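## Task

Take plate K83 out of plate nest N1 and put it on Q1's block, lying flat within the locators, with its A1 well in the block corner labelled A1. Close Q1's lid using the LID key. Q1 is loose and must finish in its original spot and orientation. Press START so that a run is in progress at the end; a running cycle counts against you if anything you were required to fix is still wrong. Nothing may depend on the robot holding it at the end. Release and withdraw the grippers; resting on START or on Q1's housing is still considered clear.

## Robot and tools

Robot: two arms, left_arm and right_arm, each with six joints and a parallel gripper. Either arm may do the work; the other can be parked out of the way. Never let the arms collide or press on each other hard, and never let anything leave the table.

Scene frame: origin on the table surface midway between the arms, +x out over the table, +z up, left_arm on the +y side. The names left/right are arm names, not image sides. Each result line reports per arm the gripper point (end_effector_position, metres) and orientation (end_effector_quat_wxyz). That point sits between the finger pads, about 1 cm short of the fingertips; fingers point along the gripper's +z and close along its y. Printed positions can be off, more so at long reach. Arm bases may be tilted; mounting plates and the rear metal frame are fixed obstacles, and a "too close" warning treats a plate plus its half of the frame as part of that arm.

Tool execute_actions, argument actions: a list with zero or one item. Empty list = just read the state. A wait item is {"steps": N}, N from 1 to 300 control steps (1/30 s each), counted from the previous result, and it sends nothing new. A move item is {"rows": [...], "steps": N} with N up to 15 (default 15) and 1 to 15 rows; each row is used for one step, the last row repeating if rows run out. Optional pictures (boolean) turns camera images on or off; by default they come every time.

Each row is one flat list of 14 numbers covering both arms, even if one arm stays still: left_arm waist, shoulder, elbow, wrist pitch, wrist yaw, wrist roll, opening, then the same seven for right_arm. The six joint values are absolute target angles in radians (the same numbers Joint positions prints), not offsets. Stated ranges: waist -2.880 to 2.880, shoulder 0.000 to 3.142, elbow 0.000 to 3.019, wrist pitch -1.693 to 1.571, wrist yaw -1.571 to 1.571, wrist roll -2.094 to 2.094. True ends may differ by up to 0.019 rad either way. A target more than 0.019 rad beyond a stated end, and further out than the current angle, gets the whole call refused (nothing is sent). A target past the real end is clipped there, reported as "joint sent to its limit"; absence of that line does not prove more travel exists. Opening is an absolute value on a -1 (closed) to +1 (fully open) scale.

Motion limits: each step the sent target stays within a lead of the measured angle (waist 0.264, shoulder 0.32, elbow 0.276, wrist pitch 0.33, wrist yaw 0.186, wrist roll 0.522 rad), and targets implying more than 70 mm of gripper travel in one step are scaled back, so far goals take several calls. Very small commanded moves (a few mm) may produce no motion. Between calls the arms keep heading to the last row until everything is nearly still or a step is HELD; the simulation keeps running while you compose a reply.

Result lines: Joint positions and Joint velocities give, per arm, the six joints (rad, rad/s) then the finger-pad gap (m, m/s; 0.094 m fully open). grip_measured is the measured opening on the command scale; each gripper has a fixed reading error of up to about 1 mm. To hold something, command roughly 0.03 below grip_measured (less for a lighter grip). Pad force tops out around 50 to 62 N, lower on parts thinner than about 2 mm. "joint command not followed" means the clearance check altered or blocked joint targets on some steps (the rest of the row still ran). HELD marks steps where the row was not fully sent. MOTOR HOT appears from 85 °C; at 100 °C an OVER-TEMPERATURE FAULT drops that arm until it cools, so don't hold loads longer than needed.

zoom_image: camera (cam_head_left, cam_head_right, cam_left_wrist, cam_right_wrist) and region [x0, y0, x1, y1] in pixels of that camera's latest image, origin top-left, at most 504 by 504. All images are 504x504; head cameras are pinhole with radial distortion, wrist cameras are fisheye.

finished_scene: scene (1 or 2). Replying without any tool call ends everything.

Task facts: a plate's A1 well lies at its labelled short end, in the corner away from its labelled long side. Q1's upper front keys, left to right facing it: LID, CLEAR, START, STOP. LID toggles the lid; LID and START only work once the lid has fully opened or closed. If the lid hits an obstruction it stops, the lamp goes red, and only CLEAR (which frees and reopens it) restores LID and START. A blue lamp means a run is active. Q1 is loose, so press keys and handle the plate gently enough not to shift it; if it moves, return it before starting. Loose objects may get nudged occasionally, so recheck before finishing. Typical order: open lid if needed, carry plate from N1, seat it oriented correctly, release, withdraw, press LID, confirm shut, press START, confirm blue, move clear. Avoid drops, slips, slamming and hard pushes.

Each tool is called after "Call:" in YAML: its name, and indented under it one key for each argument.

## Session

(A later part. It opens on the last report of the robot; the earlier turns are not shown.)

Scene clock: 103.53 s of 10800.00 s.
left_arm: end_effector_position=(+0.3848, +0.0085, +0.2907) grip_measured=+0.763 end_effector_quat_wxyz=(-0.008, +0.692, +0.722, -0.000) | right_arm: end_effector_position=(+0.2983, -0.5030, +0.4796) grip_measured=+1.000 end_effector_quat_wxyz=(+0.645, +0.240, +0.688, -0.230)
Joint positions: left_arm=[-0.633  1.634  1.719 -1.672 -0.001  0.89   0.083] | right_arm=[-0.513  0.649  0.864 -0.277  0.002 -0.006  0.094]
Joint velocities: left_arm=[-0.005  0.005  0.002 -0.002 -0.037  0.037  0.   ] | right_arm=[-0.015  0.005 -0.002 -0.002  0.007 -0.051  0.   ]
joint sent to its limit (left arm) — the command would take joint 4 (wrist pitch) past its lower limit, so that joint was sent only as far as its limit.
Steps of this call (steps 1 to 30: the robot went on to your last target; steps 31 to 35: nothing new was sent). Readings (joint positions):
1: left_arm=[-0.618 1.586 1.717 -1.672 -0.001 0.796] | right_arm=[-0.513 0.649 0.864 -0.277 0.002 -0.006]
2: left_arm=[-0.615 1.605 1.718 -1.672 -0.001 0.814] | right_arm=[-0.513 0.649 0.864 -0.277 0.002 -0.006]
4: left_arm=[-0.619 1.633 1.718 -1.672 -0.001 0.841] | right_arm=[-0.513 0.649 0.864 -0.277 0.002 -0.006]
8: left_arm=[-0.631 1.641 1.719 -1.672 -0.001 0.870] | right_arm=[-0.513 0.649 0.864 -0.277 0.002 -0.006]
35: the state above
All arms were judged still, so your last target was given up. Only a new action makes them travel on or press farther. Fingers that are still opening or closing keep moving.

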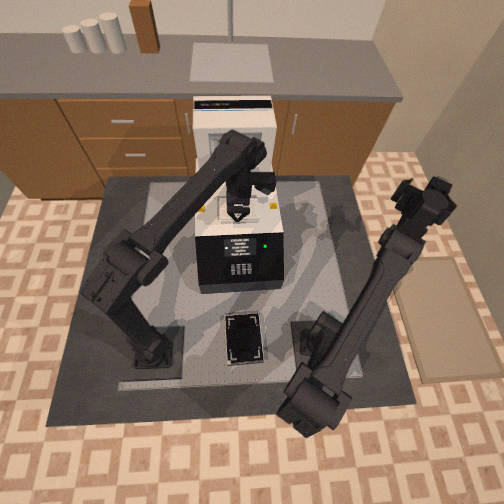

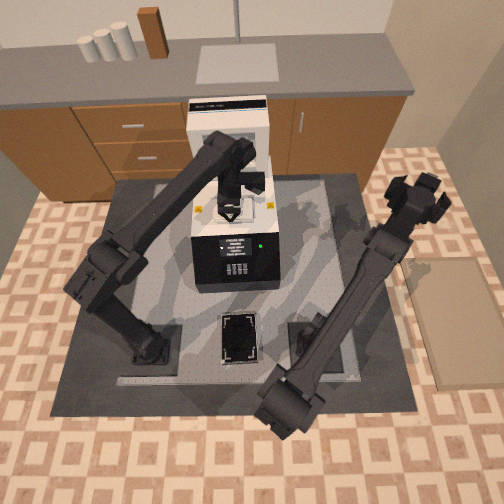

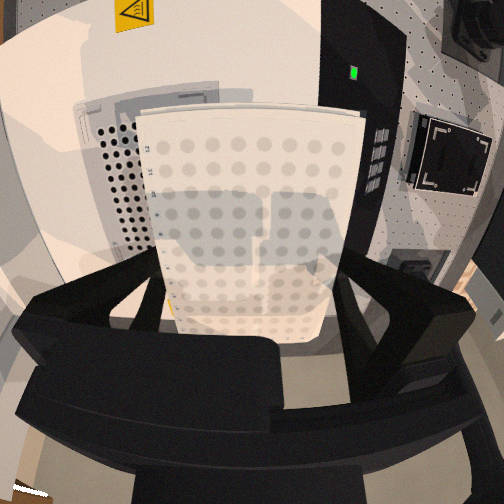

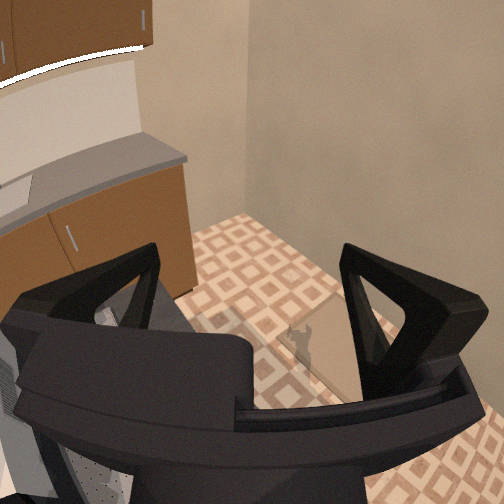

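Call:
execute_actions:
  actions:
    - {"rows":[[-0.62,1.63,1.8,-1.67,0,0.92,0.74,-0.5,0.647,0.9,-0.25,0,0,1],[-0.62,1.63,1.8,-1.67,0,0.92,0.74,-0.5,0.647,0.9,-0.25,0,0,1],[-0.6,1.65,1.83,-1.67,0,0.94,0.74,-0.5,0.647,0.9,-0.25,0,0,1],[-0.6,1.65,1.83,-1.67,0,0.94,0.74,-0.5,0.647,0.9,-0.25,0,0,1],[-0.58,1.68,1.86,-1.67,0,0.96,0.74,-0.5,0.647,0.9,-0.25,0,0,1],[-0.58,1.68,1.86,-1.67,0,0.96,0.74,-0.5,0.647,0.9,-0.25,0,0,1],[-0.56,1.71,1.88,-1.66,0,0.975,0.74,-0.5,0.647,0.9,-0.25,0,0,1],[-0.56,1.71,1.88,-1.66,0,0.975,0.74,-0.5,0.647,0.9,-0.25,0,0,1],[-0.555,1.73,1.9,-1.65,0,0.975,0.74,-0.5,0.647,0.9,-0.25,0,0,1],[-0.555,1.73,1.9,-1.65,0,0.975,0.74,-0.5,0.647,0.9,-0.25,0,0,1],[-0.555,1.75,1.9,-1.64,0,0.975,0.74,-0.5,0.647,0.9,-0.25,0,0,1]]}
  pictures: false

Call:
execute_actions:
  actions:
    - {"steps":20}

Call:
zoom_image:
  camera: "cam_left_wrist"
  region: [90, 40, 410, 280]

Scene clock: 111.10 s of 10800.00 s.
left_arm: end_effector_position=(+0.4488, +0.0167, +0.2942) grip_measured=+0.763 end_effector_quat_wxyz=(+0.017, +0.686, +0.727, +0.004) | right_arm: end_effector_position=(+0.2983, -0.5030, +0.4796) grip_measured=+1.000 end_effector_quat_wxyz=(+0.645, +0.240, +0.688, -0.230)
Joint positions: left_arm=[-0.55   1.735  1.858 -1.659 -0.001  0.958  0.083] | right_arm=[-0.513  0.649  0.864 -0.277  0.002 -0.006  0.094]
Joint velocities: left_arm=[-0.005  0.259 -0.002  0.007 -0.037  0.051  0.   ] | right_arm=[-0.005 -0.005 -0.002  0.002 -0.022 -0.066  0.   ]
Steps of this call (steps 1 to 90: nothing new was sent; then 4.07 s passed at rest; steps 91 to 105: all 15 steps of this action). Readings (joint positions):
91: left_arm=[-0.633 1.634 1.721 -1.672 -0.001 0.893] | right_arm=[-0.513 0.649 0.864 -0.277 0.002 -0.006]
92: left_arm=[-0.633 1.634 1.726 -1.672 -0.001 0.896] | right_arm=[-0.513 0.649 0.864 -0.277 0.002 -0.006]
94: left_arm=[-0.629 1.637 1.747 -1.672 -0.001 0.908] | right_arm=[-0.513 0.649 0.864 -0.277 0.002 -0.006]
98: left_arm=[-0.597 1.665 1.820 -1.672 -0.001 0.938] | right_arm=[-0.513 0.649 0.864 -0.277 0.002 -0.006]
105: the state above

Scene clock: 111.77 s of 10800.00 s.
left_arm: end_effector_position=(+0.4522, +0.0144, +0.2821) grip_measured=+0.763 end_effector_quat_wxyz=(+0.006, +0.689, +0.725, +0.002) | right_arm: end_effector_position=(+0.2983, -0.5030, +0.4796) grip_measured=+1.000 end_effector_quat_wxyz=(+0.645, +0.240, +0.688, -0.230)
Joint positions: left_arm=[-0.55   1.758  1.858 -1.657 -0.001  0.965  0.083] | right_arm=[-0.513  0.649  0.864 -0.277  0.002 -0.006  0.094]
Joint velocities: left_arm=[-0.005  0.005 -0.012 -0.002  0.037  0.066 -0.   ] | right_arm=[-0.005 -0.015  0.007 -0.017 -0.066 -0.066  0.   ]
Steps of this call (steps 1 to 20: the robot went on to your last target). Readings (joint positions):
1: left_arm=[-0.550 1.743 1.858 -1.658 -0.001 0.960] | right_arm=[-0.513 0.649 0.864 -0.277 0.002 -0.006]
2: left_arm=[-0.550 1.750 1.858 -1.658 -0.001 0.961] | right_arm=[-0.513 0.649 0.864 -0.277 0.002 -0.006]
4: left_arm=[-0.550 1.757 1.858 -1.657 -0.001 0.962] | right_arm=[-0.513 0.649 0.864 -0.277 0.002 -0.006]
8: left_arm=[-0.550 1.758 1.858 -1.657 -0.001 0.963] | right_arm=[-0.513 0.649 0.864 -0.277 0.002 -0.006]
20: the state above

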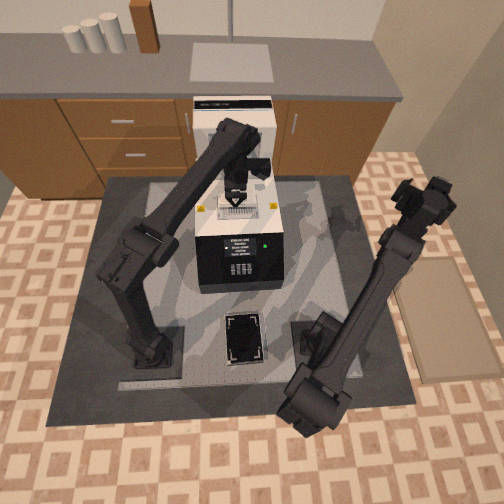

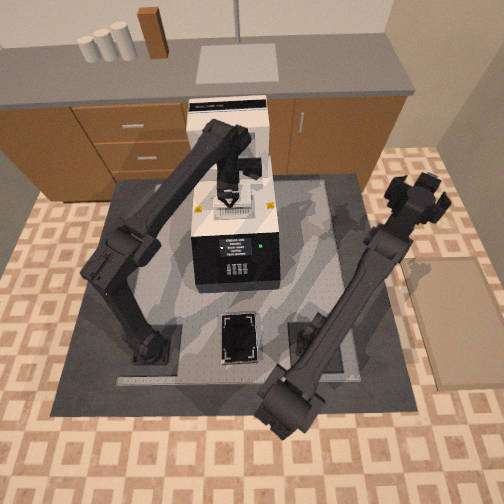

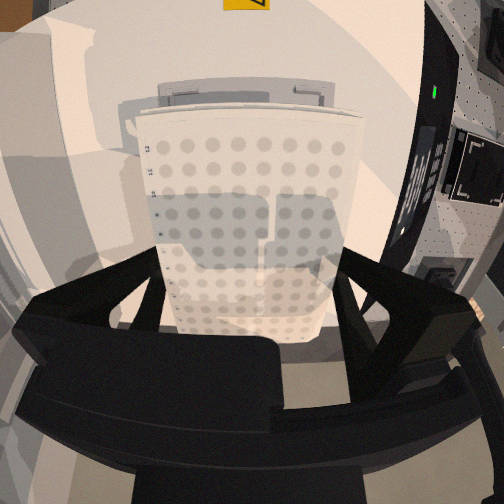

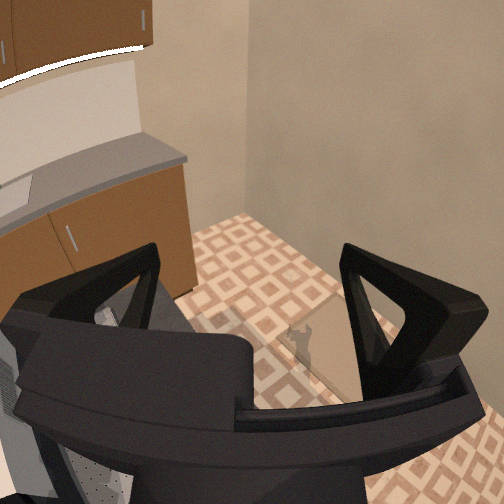

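Region (90, 40, 410, 280) of cam_left_wrist's 504x504 image, scaled by 1.575, with more detail than that image has; it fills the top 378 rows of this view, and the rest is white.

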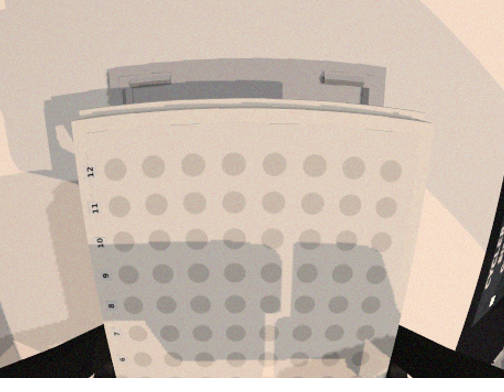

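Call:
execute_actions:
  actions:
    - {"rows":[[-0.565,1.76,1.85,-1.62,0,0.935,0.74,-0.5,0.647,0.9,-0.25,0,0,1],[-0.565,1.76,1.84,-1.61,0,0.935,0.74,-0.5,0.647,0.9,-0.25,0,0,1],[-0.565,1.76,1.83,-1.6,0,0.935,0.74,-0.5,0.647,0.9,-0.25,0,0,1],[-0.565,1.765,1.82,-1.59,0,0.935,0.74,-0.5,0.647,0.9,-0.25,0,0,1],[-0.565,1.77,1.81,-1.58,0,0.935,0.74,-0.5,0.647,0.9,-0.25,0,0,1],[-0.565,1.77,1.80,-1.57,0,0.935,0.74,-0.5,0.647,0.9,-0.25,0,0,1]]}
  pictures: false

Call:
execute_actions:
  actions:
    - {"steps":12}

Call:
zoom_image:
  camera: "cam_left_wrist"
  region: [90, 40, 410, 280]

Scene clock: 118.60 s of 10800.00 s.
left_arm: end_effector_position=(+0.4547, +0.0101, +0.2542) grip_measured=+0.763 end_effector_quat_wxyz=(+0.006, +0.684, +0.730, +0.002) | right_arm: end_effector_position=(+0.2983, -0.5030, +0.4796) grip_measured=+1.000 end_effector_quat_wxyz=(+0.645, +0.240, +0.688, -0.230)
Joint positions: left_arm=[-0.555  1.766  1.796 -1.589 -0.001  0.946  0.083] | right_arm=[-0.513  0.649  0.864 -0.277  0.002 -0.006  0.094]
Joint velocities: left_arm=[ 0.005 -0.024  0.002  0.002  0.022 -0.007  0.   ] | right_arm=[-0.005 -0.024  0.002 -0.012 -0.066  0.037  0.   ]
Steps of this call (steps 1 to 15: the robot went on to your last target; steps 16 to 90: nothing new was sent; then 3.33 s passed at rest; steps 91 to 105: all 15 steps of this action). Readings (joint positions):
91: left_arm=[-0.550 1.758 1.856 -1.653 -0.001 0.962] | right_arm=[-0.513 0.649 0.864 -0.277 0.002 -0.006]
92: left_arm=[-0.551 1.758 1.853 -1.646 -0.001 0.958] | right_arm=[-0.513 0.649 0.864 -0.277 0.002 -0.006]
94: left_arm=[-0.552 1.758 1.840 -1.626 -0.001 0.953] | right_arm=[-0.513 0.649 0.864 -0.277 0.002 -0.006]
98: left_arm=[-0.554 1.760 1.803 -1.595 -0.001 0.949] | right_arm=[-0.513 0.649 0.864 -0.277 0.002 -0.006]
105: the state above

Scene clock: 119.00 s of 10800.00 s.
left_arm: end_effector_position=(+0.4547, +0.0101, +0.2542) grip_measured=+0.763 end_effector_quat_wxyz=(+0.006, +0.683, +0.730, +0.002) | right_arm: end_effector_position=(+0.2983, -0.5030, +0.4796) grip_measured=+1.000 end_effector_quat_wxyz=(+0.645, +0.240, +0.688, -0.230)
Joint positions: left_arm=[-0.555  1.766  1.796 -1.589 -0.001  0.945  0.083] | right_arm=[-0.513  0.649  0.864 -0.277  0.002 -0.006  0.094]
Joint velocities: left_arm=[ 0.005 -0.015 -0.012 -0.002 -0.007 -0.022  0.001] | right_arm=[ 0.005  0.005 -0.007 -0.007  0.037 -0.051  0.   ]
Steps of this call (steps 1 to 12: the robot went on to your last target). Readings (joint positions):
1: left_arm=[-0.555 1.766 1.796 -1.589 -0.001 0.946] | right_arm=[-0.513 0.649 0.864 -0.277 0.002 -0.006]
2: left_arm=[-0.555 1.766 1.796 -1.589 -0.001 0.945] | right_arm=[-0.513 0.649 0.864 -0.277 0.002 -0.006]
4: left_arm=[-0.555 1.766 1.796 -1.589 -0.001 0.945] | right_arm=[-0.513 0.649 0.864 -0.277 0.002 -0.006]
8: left_arm=[-0.555 1.766 1.796 -1.589 -0.001 0.945] | right_arm=[-0.513 0.649 0.864 -0.277 0.002 -0.006]
12: the state above

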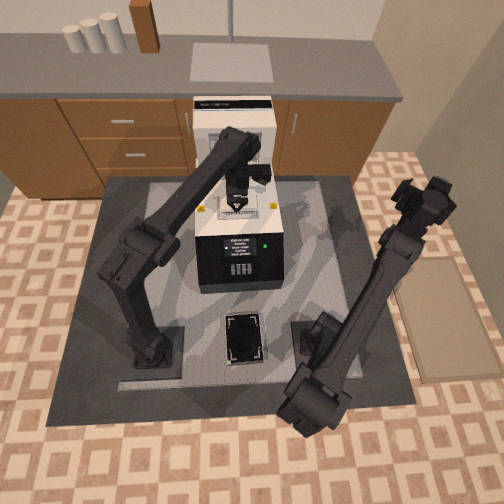

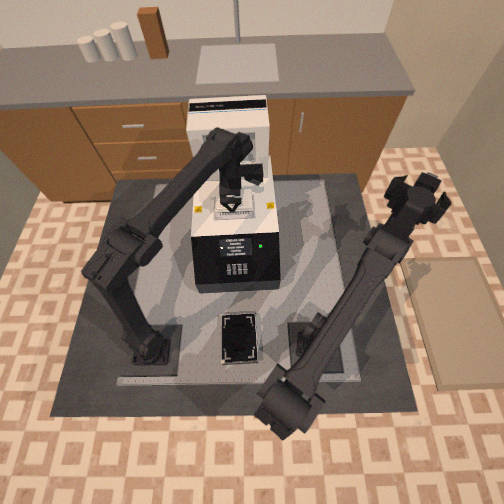

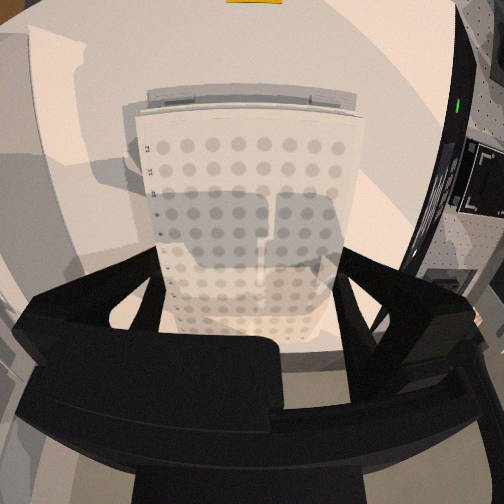

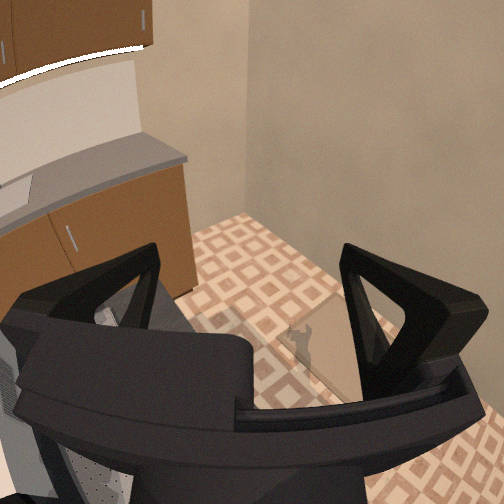

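Region (90, 40, 410, 280) of cam_left_wrist's 504x504 image, scaled by 1.575, with more detail than that image has; it fills the top 378 rows of this view, and the rest is white.

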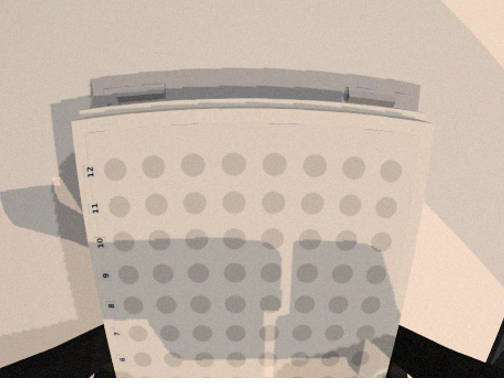

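Call:
execute_actions:
  actions:
    - {"rows":[[-0.56,1.765,1.785,-1.56,0,0.966,0.74,-0.5,0.647,0.9,-0.25,0,0,1],[-0.56,1.765,1.775,-1.555,0,0.966,0.74,-0.5,0.647,0.9,-0.25,0,0,1],[-0.56,1.765,1.765,-1.545,0,0.966,0.74,-0.5,0.647,0.9,-0.25,0,0,1],[-0.56,1.765,1.76,-1.54,0,0.966,0.74,-0.5,0.647,0.9,-0.25,0,0,1]]}
  pictures: false

Call:
execute_actions:
  actions:
    - {"steps":10}

Call:
zoom_image:
  camera: "cam_left_wrist"
  region: [90, 40, 410, 280]

Scene clock: 123.97 s of 10800.00 s.
left_arm: end_effector_position=(+0.4527, +0.0114, +0.2389) grip_measured=+0.763 end_effector_quat_wxyz=(+0.001, +0.687, +0.727, +0.001) | right_arm: end_effector_position=(+0.2983, -0.5030, +0.4796) grip_measured=+1.000 end_effector_quat_wxyz=(+0.645, +0.240, +0.688, -0.230)
Joint positions: left_arm=[-0.555  1.766  1.756 -1.558 -0.001  0.955  0.083] | right_arm=[-0.513  0.649  0.864 -0.277  0.002 -0.006  0.094]
Joint velocities: left_arm=[ 0.005 -0.015  0.007  0.002  0.037 -0.037 -0.   ] | right_arm=[ 0.005 -0.015  0.002 -0.002 -0.022 -0.051  0.   ]
Steps of this call (steps 1 to 15: the robot went on to your last target; steps 16 to 90: nothing new was sent; then 1.47 s passed at rest; steps 91 to 105: all 15 steps of this action). Readings (joint positions):
91: left_arm=[-0.555 1.766 1.794 -1.586 -0.001 0.947] | right_arm=[-0.513 0.649 0.864 -0.277 0.002 -0.006]
92: left_arm=[-0.555 1.766 1.790 -1.582 -0.001 0.949] | right_arm=[-0.513 0.649 0.864 -0.277 0.002 -0.006]
94: left_arm=[-0.555 1.766 1.777 -1.569 -0.001 0.951] | right_arm=[-0.513 0.649 0.864 -0.277 0.002 -0.006]
98: left_arm=[-0.555 1.766 1.756 -1.561 -0.001 0.954] | right_arm=[-0.513 0.649 0.864 -0.277 0.002 -0.006]
105: the state above

Scene clock: 124.30 s of 10800.00 s.
left_arm: end_effector_position=(+0.4527, +0.0114, +0.2389) grip_measured=+0.763 end_effector_quat_wxyz=(+0.001, +0.687, +0.727, +0.001) | right_arm: end_effector_position=(+0.2983, -0.5030, +0.4796) grip_measured=+1.000 end_effector_quat_wxyz=(+0.645, +0.240, +0.688, -0.230)
Joint positions: left_arm=[-0.555  1.766  1.756 -1.558 -0.001  0.956  0.083] | right_arm=[-0.513  0.649  0.864 -0.277  0.002 -0.006  0.094]
Joint velocities: left_arm=[ 0.015  0.005 -0.007 -0.007 -0.051  0.007 -0.001] | right_arm=[-0.015  0.005 -0.002 -0.012 -0.037 -0.037  0.   ]
Steps of this call (steps 1 to 10: the robot went on to your last target). Readings (joint positions):
1: left_arm=[-0.555 1.766 1.756 -1.558 -0.001 0.955] | right_arm=[-0.513 0.649 0.864 -0.277 0.002 -0.006]
2: left_arm=[-0.555 1.766 1.756 -1.558 -0.001 0.956] | right_arm=[-0.513 0.649 0.864 -0.277 0.002 -0.006]
4: left_arm=[-0.555 1.766 1.756 -1.558 -0.001 0.956] | right_arm=[-0.513 0.649 0.864 -0.277 0.002 -0.006]
8: left_arm=[-0.555 1.766 1.756 -1.558 -0.001 0.956] | right_arm=[-0.513 0.649 0.864 -0.277 0.002 -0.006]
10: the state above

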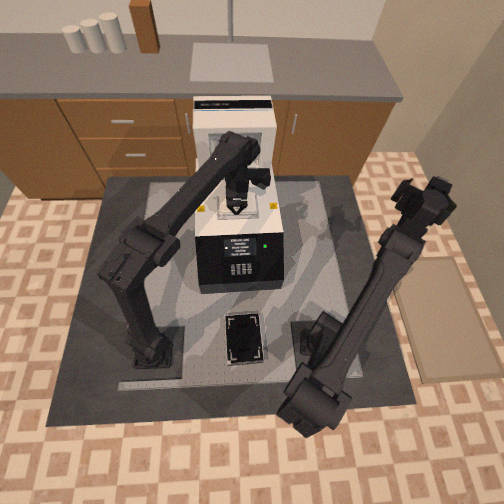

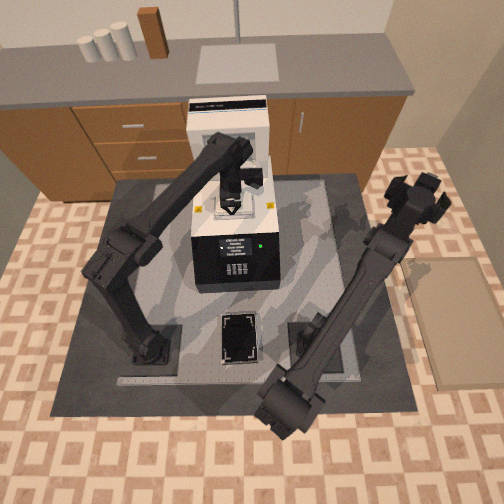

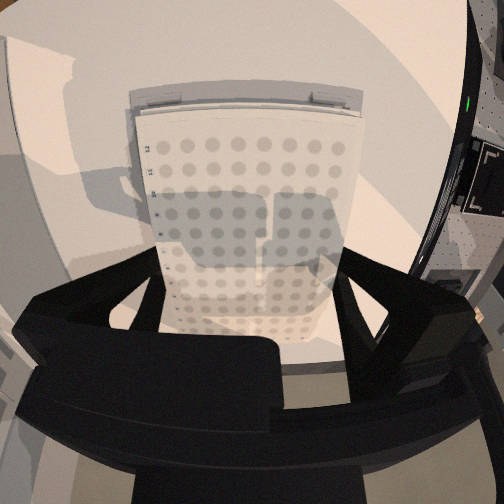

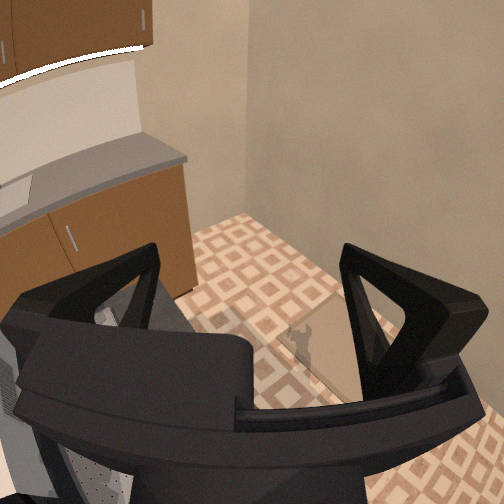

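Region (90, 40, 410, 280) of cam_left_wrist's 504x504 image, scaled by 1.575, with more detail than that image has; it fills the top 378 rows of this view, and the rest is white.

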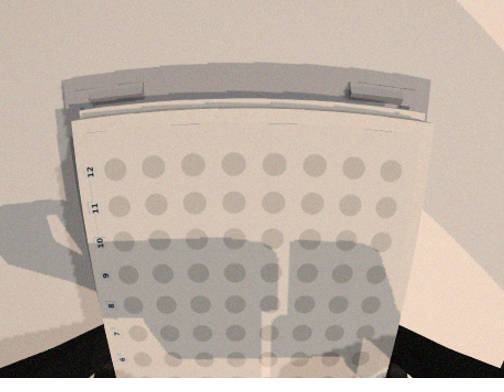

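Call:
execute_actions:
  actions:
    - {"rows":[[-0.56,1.778,1.76,-1.53,0,0.966,0.74,-0.5,0.647,0.9,-0.25,0,0,1],[-0.56,1.778,1.76,-1.53,0,0.966,0.74,-0.5,0.647,0.9,-0.25,0,0,1],[-0.56,1.778,1.76,-1.53,0,0.966,0.74,-0.5,0.647,0.9,-0.25,0,0,1],[-0.56,1.778,1.76,-1.53,0,0.966,0.74,-0.5,0.647,0.9,-0.25,0,0,1],[-0.56,1.778,1.755,-1.522,0,0.966,0.74,-0.5,0.647,0.9,-0.25,0,0,1],[-0.56,1.778,1.75,-1.517,0,0.966,0.74,-0.5,0.647,0.9,-0.25,0,0,1]]}

Call:
zoom_image:
  camera: "cam_left_wrist"
  region: [90, 40, 410, 280]

Scene clock: 128.50 s of 10800.00 s.
left_arm: end_effector_position=(+0.4562, +0.0092, +0.2367) grip_measured=+0.763 end_effector_quat_wxyz=(+0.009, +0.687, +0.726, +0.002) | right_arm: end_effector_position=(+0.2983, -0.5030, +0.4796) grip_measured=+1.000 end_effector_quat_wxyz=(+0.645, +0.240, +0.688, -0.230)
Joint positions: left_arm=[-0.555  1.766  1.75  -1.536 -0.001  0.956  0.083] | right_arm=[-0.513  0.649  0.864 -0.277  0.002 -0.006  0.094]
Joint velocities: left_arm=[ 0.005 -0.005  0.012 -0.012 -0.051 -0.007 -0.   ] | right_arm=[-0.024 -0.015 -0.002 -0.002  0.007 -0.037  0.   ]
Steps of this call (steps 1 to 15: the robot went on to your last target; steps 16 to 90: nothing new was sent; then 0.70 s passed at rest; steps 91 to 105: all 15 steps of this action). Readings (joint positions):
91: left_arm=[-0.555 1.766 1.756 -1.557 -0.001 0.956] | right_arm=[-0.513 0.649 0.864 -0.277 0.002 -0.006]
92: left_arm=[-0.555 1.766 1.756 -1.554 -0.001 0.956] | right_arm=[-0.513 0.649 0.864 -0.277 0.002 -0.006]
94: left_arm=[-0.555 1.766 1.756 -1.550 -0.001 0.956] | right_arm=[-0.513 0.649 0.864 -0.277 0.002 -0.006]
98: left_arm=[-0.555 1.766 1.753 -1.538 -0.001 0.956] | right_arm=[-0.513 0.649 0.864 -0.277 0.002 -0.006]
105: the state above

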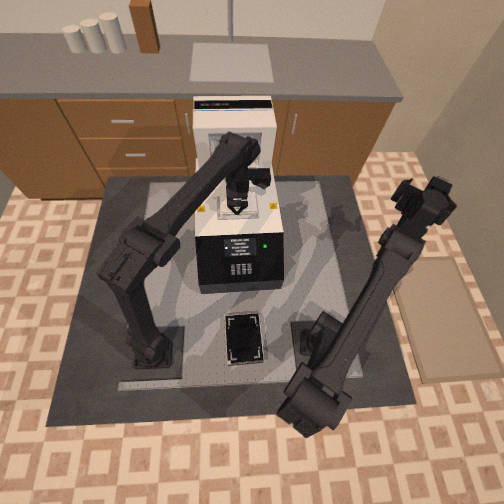

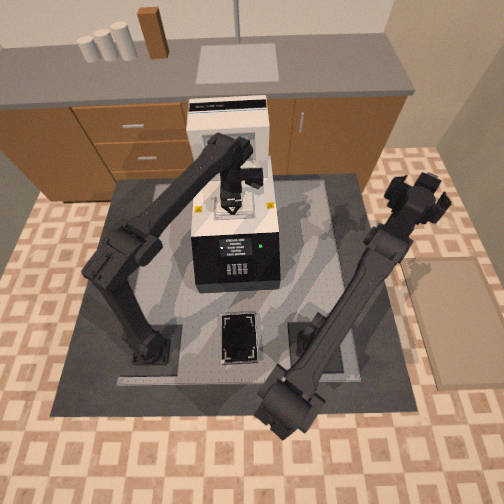

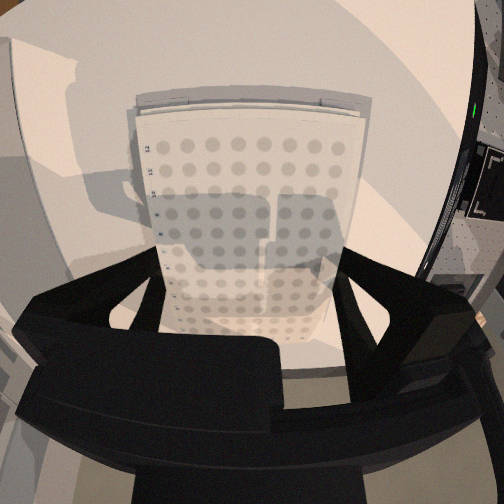

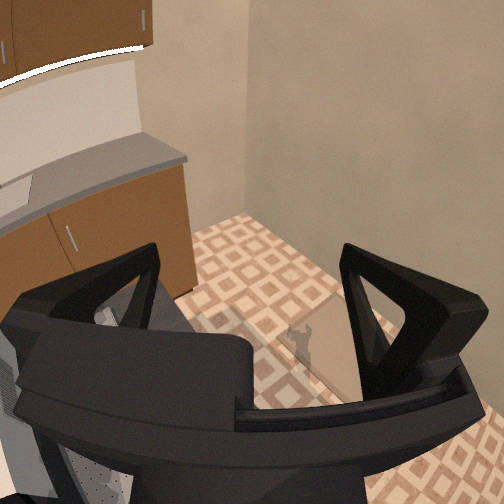

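Region (90, 40, 410, 280) of cam_left_wrist's 504x504 image, scaled by 1.575, with more detail than that image has; it fills the top 378 rows of this view, and the rest is white.

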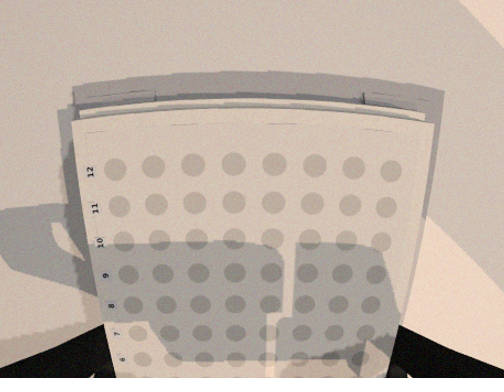

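Call:
execute_actions:
  actions:
    - {"rows":[[-0.547,1.77,1.745,-1.53,0,0.966,0.74,-0.5,0.647,0.9,-0.25,0,0,1],[-0.547,1.77,1.741,-1.53,0,0.966,0.74,-0.5,0.647,0.9,-0.25,0,0,1]]}

Call:
zoom_image:
  camera: "cam_left_wrist"
  region: [90, 40, 410, 280]

Scene clock: 131.27 s of 10800.00 s.
left_arm: end_effector_position=(+0.4540, +0.0105, +0.2329) grip_measured=+0.763 end_effector_quat_wxyz=(+0.004, +0.687, +0.727, +0.001) | right_arm: end_effector_position=(+0.2983, -0.5030, +0.4796) grip_measured=+1.000 end_effector_quat_wxyz=(+0.645, +0.240, +0.688, -0.230)
Joint positions: left_arm=[-0.555  1.766  1.74  -1.536 -0.001  0.956  0.083] | right_arm=[-0.513  0.649  0.864 -0.277  0.002 -0.006  0.094]
Joint velocities: left_arm=[ 0.005 -0.015  0.017 -0.017  0.007  0.022 -0.   ] | right_arm=[-0.024 -0.015  0.007  0.007  0.037 -0.007  0.   ]
Steps of this call (steps 1 to 15: the robot went on to your last target; steps 16 to 68: nothing new was sent; steps 69 to 83: all 15 steps of this action). Readings (joint positions):
69: left_arm=[-0.555 1.766 1.749 -1.536 -0.001 0.956] | right_arm=[-0.513 0.649 0.864 -0.277 0.002 -0.006]
70: left_arm=[-0.555 1.766 1.748 -1.536 -0.001 0.956] | right_arm=[-0.513 0.649 0.864 -0.277 0.002 -0.006]
72: left_arm=[-0.555 1.766 1.744 -1.536 -0.001 0.956] | right_arm=[-0.513 0.649 0.864 -0.277 0.002 -0.006]
76: left_arm=[-0.555 1.766 1.740 -1.536 -0.001 0.956] | right_arm=[-0.513 0.649 0.864 -0.277 0.002 -0.006]
83: the state above

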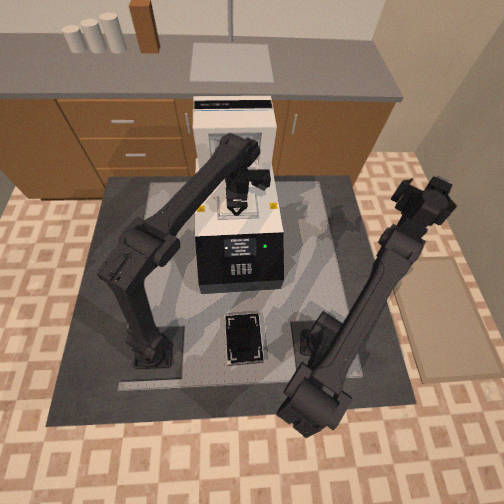

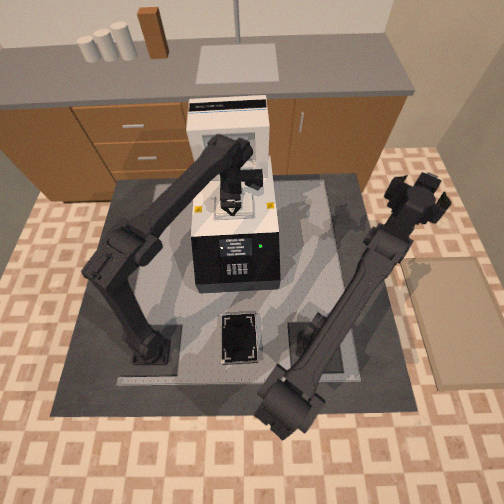

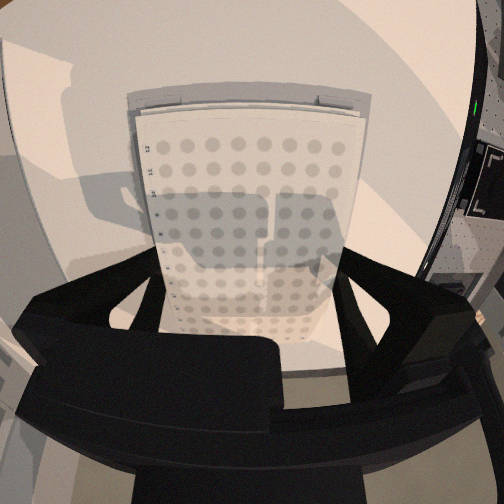

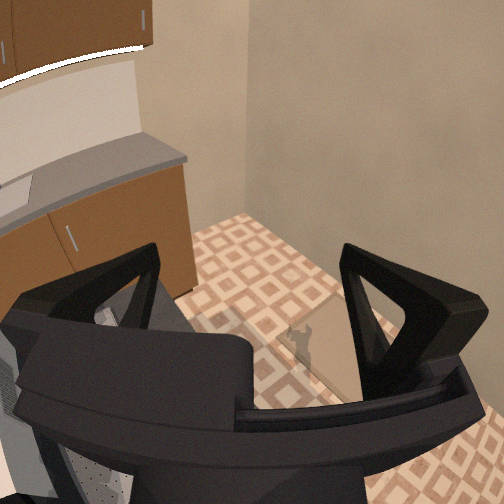

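Region (90, 40, 410, 280) of cam_left_wrist's 504x504 image, scaled by 1.575, with more detail than that image has; it fills the top 378 rows of this view, and the rest is white.

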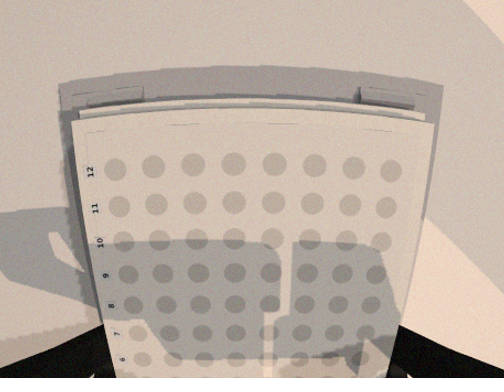

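Centred. Descend.

Call:
execute_actions:
  actions:
    - {"rows":[[-0.544,1.77,1.737,-1.516,0,0.966,0.74,-0.5,0.647,0.9,-0.25,0,0,1],[-0.544,1.77,1.734,-1.513,0,0.966,0.74,-0.5,0.647,0.9,-0.25,0,0,1],[-0.544,1.77,1.731,-1.51,0,0.966,0.74,-0.5,0.647,0.9,-0.25,0,0,1],[-0.544,1.77,1.728,-1.507,0,0.966,0.74,-0.5,0.647,0.9,-0.25,0,0,1],[-0.544,1.77,1.725,-1.504,0,0.966,0.74,-0.5,0.647,0.9,-0.25,0,0,1],[-0.544,1.77,1.722,-1.501,0,0.966,0.74,-0.5,0.647,0.9,-0.25,0,0,1],[-0.544,1.77,1.719,-1.498,0,0.966,0.74,-0.5,0.647,0.9,-0.25,0,0,1],[-0.544,1.77,1.716,-1.495,0,0.966,0.74,-0.5,0.647,0.9,-0.25,0,0,1],[-0.544,1.77,1.713,-1.492,0,0.966,0.74,-0.5,0.647,0.9,-0.25,0,0,1],[-0.544,1.77,1.71,-1.489,0,0.966,0.74,-0.5,0.647,0.9,-0.25,0,0,1]]}

Call:
zoom_image:
  camera: "cam_left_wrist"
  region: [90, 40, 410, 280]

Scene clock: 135.27 s of 10800.00 s.
left_arm: end_effector_position=(+0.4541, +0.0113, +0.2261) grip_measured=+0.763 end_effector_quat_wxyz=(+0.004, +0.687, +0.727, +0.001) | right_arm: end_effector_position=(+0.2983, -0.5030, +0.4796) grip_measured=+1.000 end_effector_quat_wxyz=(+0.645, +0.240, +0.688, -0.230)
Joint positions: left_arm=[-0.553  1.766  1.722 -1.518 -0.     0.957  0.083] | right_arm=[-0.513  0.649  0.864 -0.277  0.002 -0.006  0.094]
Joint velocities: left_arm=[-0.015  0.005  0.002  0.007 -0.037 -0.11  -0.002] | right_arm=[-0.005  0.005  0.002 -0.022  0.066  0.066  0.   ]
Steps of this call (steps 1 to 15: the robot went on to your last target; steps 16 to 90: nothing new was sent; then 0.50 s passed at rest; steps 91 to 105: all 15 steps of this action). Readings (joint positions):
91: left_arm=[-0.555 1.766 1.740 -1.536 -0.001 0.956] | right_arm=[-0.513 0.649 0.864 -0.277 0.002 -0.006]
92: left_arm=[-0.555 1.766 1.739 -1.535 -0.001 0.956] | right_arm=[-0.513 0.649 0.864 -0.277 0.002 -0.006]
94: left_arm=[-0.555 1.766 1.735 -1.530 -0.001 0.956] | right_arm=[-0.513 0.649 0.864 -0.277 0.002 -0.006]
98: left_arm=[-0.554 1.766 1.723 -1.520 -0.002 0.956] | right_arm=[-0.513 0.649 0.864 -0.277 0.002 -0.006]
105: the state above

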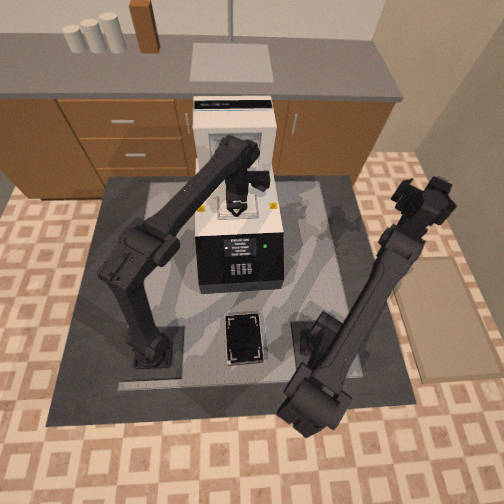

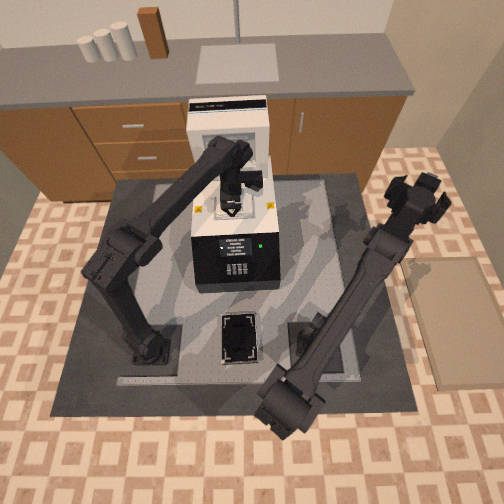

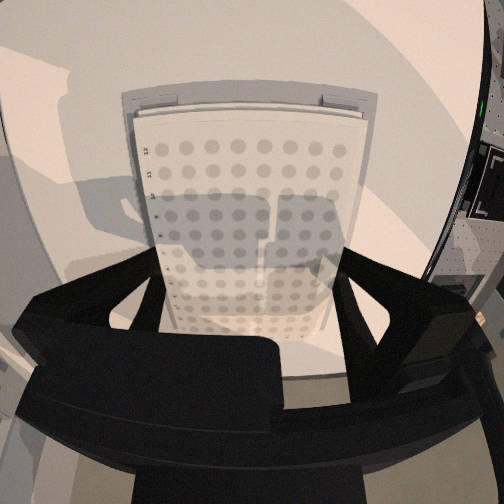

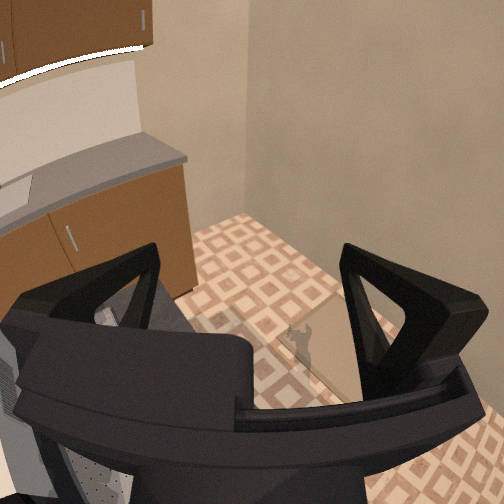

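Region (90, 40, 410, 280) of cam_left_wrist's 504x504 image, scaled by 1.575, with more detail than that image has; it fills the top 378 rows of this view, and the rest is white.

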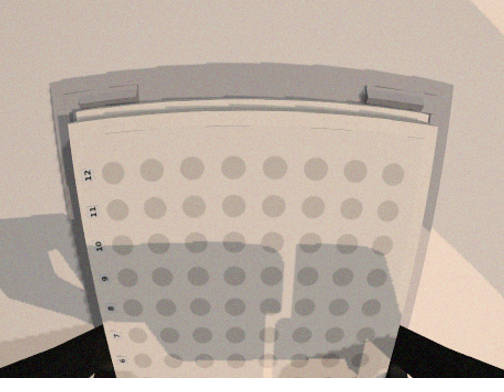

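Call:
execute_actions:
  actions:
    - {"rows":[[-0.55,1.766,1.725,-1.51,0,0.96,0.8,-0.5,0.647,0.9,-0.25,0,0,1],[-0.55,1.766,1.725,-1.51,0,0.96,0.9,-0.5,0.647,0.9,-0.25,0,0,1],[-0.55,1.766,1.725,-1.51,0,0.96,1,-0.5,0.647,0.9,-0.25,0,0,1],[-0.55,1.766,1.725,-1.51,0,0.96,1,-0.5,0.647,0.9,-0.25,0,0,1],[-0.55,1.766,1.725,-1.51,0,0.96,1,-0.5,0.647,0.9,-0.25,0,0,1],[-0.55,1.766,1.725,-1.51,0,0.96,1,-0.5,0.647,0.9,-0.25,0,0,1],[-0.55,1.766,1.78,-1.55,0,0.96,1,-0.5,0.647,0.9,-0.25,0,0,1],[-0.55,1.766,1.8,-1.57,0,0.96,1,-0.5,0.647,0.9,-0.25,0,0,1],[-0.55,1.766,1.82,-1.59,0,0.96,1,-0.5,0.647,0.9,-0.25,0,0,1],[-0.55,1.76,1.84,-1.61,0,0.96,1,-0.5,0.647,0.9,-0.25,0,0,1],[-0.55,1.75,1.87,-1.64,0,0.96,1,-0.5,0.647,0.9,-0.25,0,0,1],[-0.55,1.74,1.9,-1.67,0,0.96,1,-0.5,0.647,0.9,-0.25,0,0,1]]}
  pictures: false

Call:
execute_actions:
  actions:
    - {"rows":[[-0.5,1.6,1.85,-1.67,0,0.8,1,-0.5,0.647,0.9,-0.25,0,0,1],[-0.5,1.6,1.85,-1.67,0,0.8,1,-0.5,0.647,0.9,-0.25,0,0,1],[-0.5,1.6,1.85,-1.67,0,0.8,1,-0.5,0.647,0.9,-0.25,0,0,1],[-0.5,1.6,1.85,-1.67,0,0.8,1,-0.5,0.647,0.9,-0.25,0,0,1],[-0.5,1.3,1.5,-1.5,0,0,1,-0.5,0.647,0.9,-0.25,0,0,1]]}
  pictures: false

Call:
execute_actions:
  actions:
    - {"steps":20}

Call:
zoom_image:
  camera: "cam_left_wrist"
  region: [100, 0, 400, 300]

Call:
zoom_image:
  camera: "cam_head_right"
  region: [195, 175, 285, 240]

Scene clock: 141.80 s of 10800.00 s.
left_arm: end_effector_position=(+0.4519, +0.0127, +0.2736) grip_measured=+1.000 end_effector_quat_wxyz=(+0.003, +0.687, +0.727, +0.001) | right_arm: end_effector_position=(+0.2983, -0.5030, +0.4796) grip_measured=+1.000 end_effector_quat_wxyz=(+0.645, +0.240, +0.688, -0.230)
Joint positions: left_arm=[-0.553  1.763  1.842 -1.644 -0.     0.957  0.094] | right_arm=[-0.513  0.649  0.864 -0.277  0.002 -0.006  0.094]
Joint velocities: left_arm=[-0.015 -0.151  0.393 -0.125  0.022  0.066  0.   ] | right_arm=[-0.005 -0.015 -0.007 -0.027  0.081 -0.007  0.   ]
Steps of this call (steps 1 to 15: the robot went on to your last target; steps 16 to 90: nothing new was sent; then 3.03 s passed at rest; steps 91 to 105: all 15 steps of this action). Readings (joint positions):
91: left_arm=[-0.553 1.766 1.722 -1.518 -0.000 0.957] | right_arm=[-0.513 0.649 0.864 -0.277 0.002 -0.006]
92: left_arm=[-0.553 1.766 1.722 -1.518 -0.000 0.957] | right_arm=[-0.513 0.649 0.864 -0.277 0.002 -0.006]
94: left_arm=[-0.553 1.766 1.722 -1.518 -0.000 0.957] | right_arm=[-0.513 0.649 0.864 -0.277 0.002 -0.006]
98: left_arm=[-0.553 1.766 1.724 -1.531 -0.000 0.957] | right_arm=[-0.513 0.649 0.864 -0.277 0.002 -0.006]
105: the state above

Scene clock: 142.30 s of 10800.00 s.
left_arm: end_effector_position=(+0.3450, +0.1025, +0.3734) grip_measured=+1.000 end_effector_quat_wxyz=(+0.146, +0.316, +0.937, -0.027) | right_arm: end_effector_position=(+0.2983, -0.5030, +0.4796) grip_measured=+1.000 end_effector_quat_wxyz=(+0.645, +0.240, +0.688, -0.230)
Joint positions: left_arm=[-0.505  1.241  1.5   -1.531 -0.     0.142  0.094] | right_arm=[-0.513  0.649  0.864 -0.277  0.002 -0.006  0.094]
Joint velocities: left_arm=[-0.005 -0.151 -0.002  0.032 -0.022 -0.901  0.   ] | right_arm=[ 0.005  0.005 -0.007 -0.017  0.007 -0.066  0.   ]
Steps of this call (steps 1 to 15: all 15 steps of this action). Readings (joint positions):
1: left_arm=[-0.552 1.750 1.844 -1.644 -0.000 0.940] | right_arm=[-0.513 0.649 0.864 -0.277 0.002 -0.006]
2: left_arm=[-0.549 1.734 1.839 -1.646 -0.000 0.921] | right_arm=[-0.513 0.649 0.864 -0.277 0.002 -0.006]
4: left_arm=[-0.537 1.696 1.837 -1.649 -0.000 0.886] | right_arm=[-0.513 0.649 0.864 -0.277 0.002 -0.006]
8: left_arm=[-0.512 1.482 1.607 -1.555 -0.000 0.611] | right_arm=[-0.513 0.649 0.864 -0.277 0.002 -0.006]
15: the state above

Scene clock: 142.97 s of 10800.00 s.
left_arm: end_effector_position=(+0.3592, +0.0946, +0.3471) grip_measured=+1.000 end_effector_quat_wxyz=(+0.116, +0.256, +0.959, -0.029) | right_arm: end_effector_position=(+0.2983, -0.5030, +0.4796) grip_measured=+1.000 end_effector_quat_wxyz=(+0.645, +0.240, +0.688, -0.230)
Joint positions: left_arm=[-0.505  1.305  1.495 -1.521 -0.     0.012  0.094] | right_arm=[-0.513  0.649  0.864 -0.277  0.002 -0.006  0.094]
Joint velocities: left_arm=[-0.005  0.005  0.007  0.002  0.022  0.022  0.   ] | right_arm=[ 0.005 -0.024 -0.017 -0.007 -0.066 -0.022  0.   ]
Steps of this call (steps 1 to 20: the robot went on to your last target). Readings (joint positions):
1: left_arm=[-0.505 1.239 1.500 -1.529 -0.000 0.115] | right_arm=[-0.513 0.649 0.864 -0.277 0.002 -0.006]
2: left_arm=[-0.505 1.242 1.500 -1.528 -0.000 0.094] | right_arm=[-0.513 0.649 0.864 -0.277 0.002 -0.006]
4: left_arm=[-0.505 1.259 1.500 -1.526 -0.000 0.064] | right_arm=[-0.513 0.649 0.864 -0.277 0.002 -0.006]
8: left_arm=[-0.505 1.296 1.499 -1.521 -0.000 0.032] | right_arm=[-0.513 0.649 0.864 -0.277 0.002 -0.006]
20: the state above

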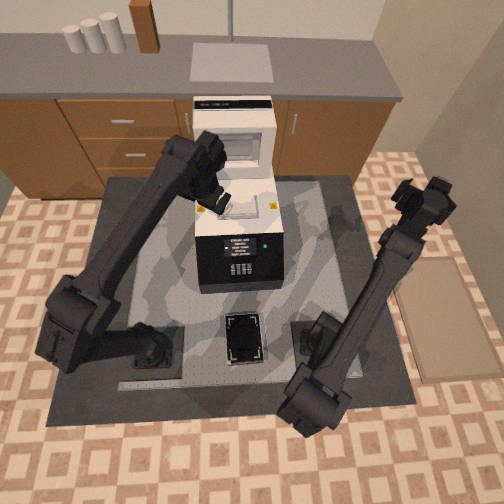

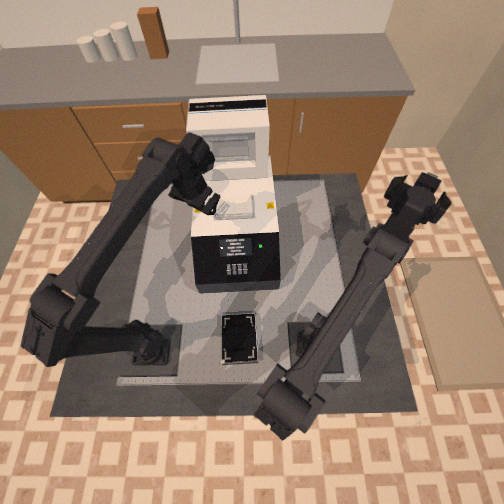

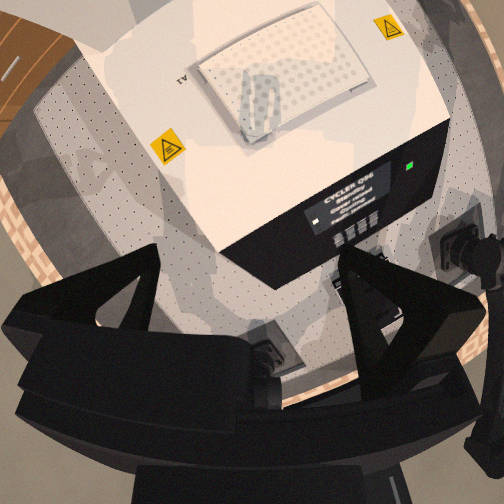

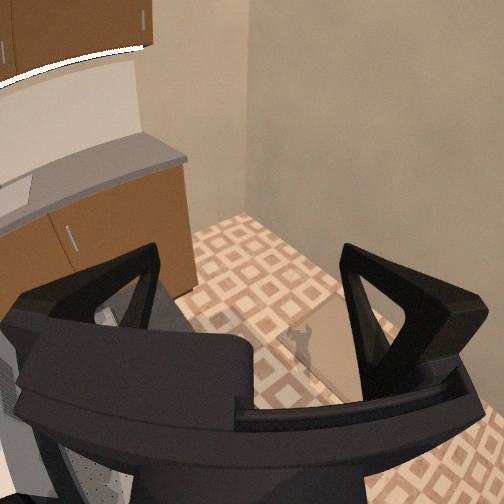

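Region (100, 0, 400, 300) of cam_left_wrist's 504x504 image, scaled by 1.680, with more detail than that image has.

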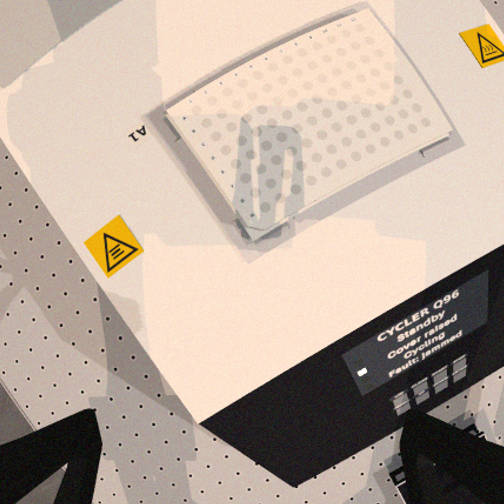

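Region (195, 175, 285, 240) of cam_head_right's 504x504 image, scaled by 5.600, with more detail than that image has.

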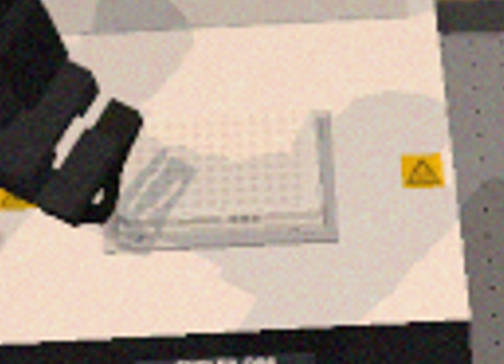

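Call:
zoom_image:
  camera: "cam_left_wrist"
  region: [180, 40, 300, 160]

Call:
zoom_image:
  camera: "cam_left_wrist"
  region: [270, 0, 390, 120]

Region (180, 40, 300, 160) of cam_left_wrist's 504x504 image, scaled by 4.200, with more detail than that image has.

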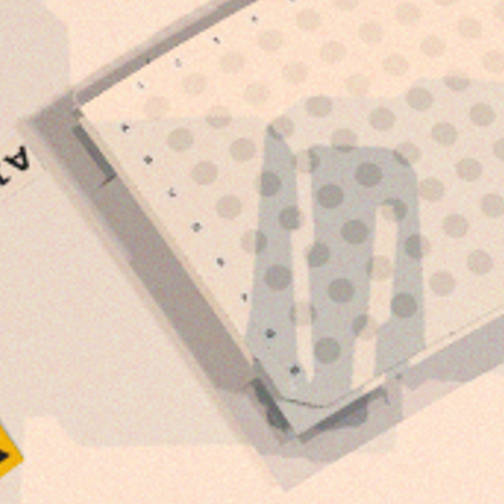

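Region (270, 0, 390, 120) of cam_left_wrist's 504x504 image, scaled by 4.200, with more detail than that image has.

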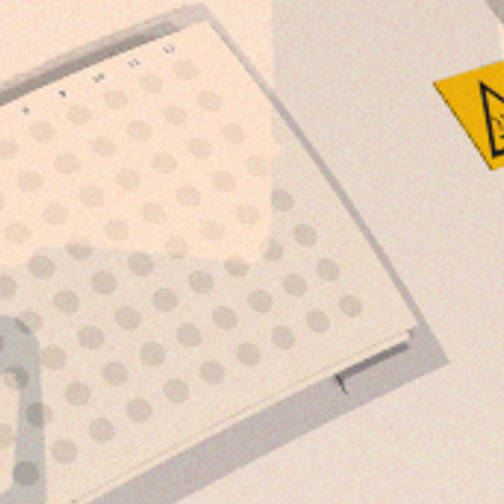

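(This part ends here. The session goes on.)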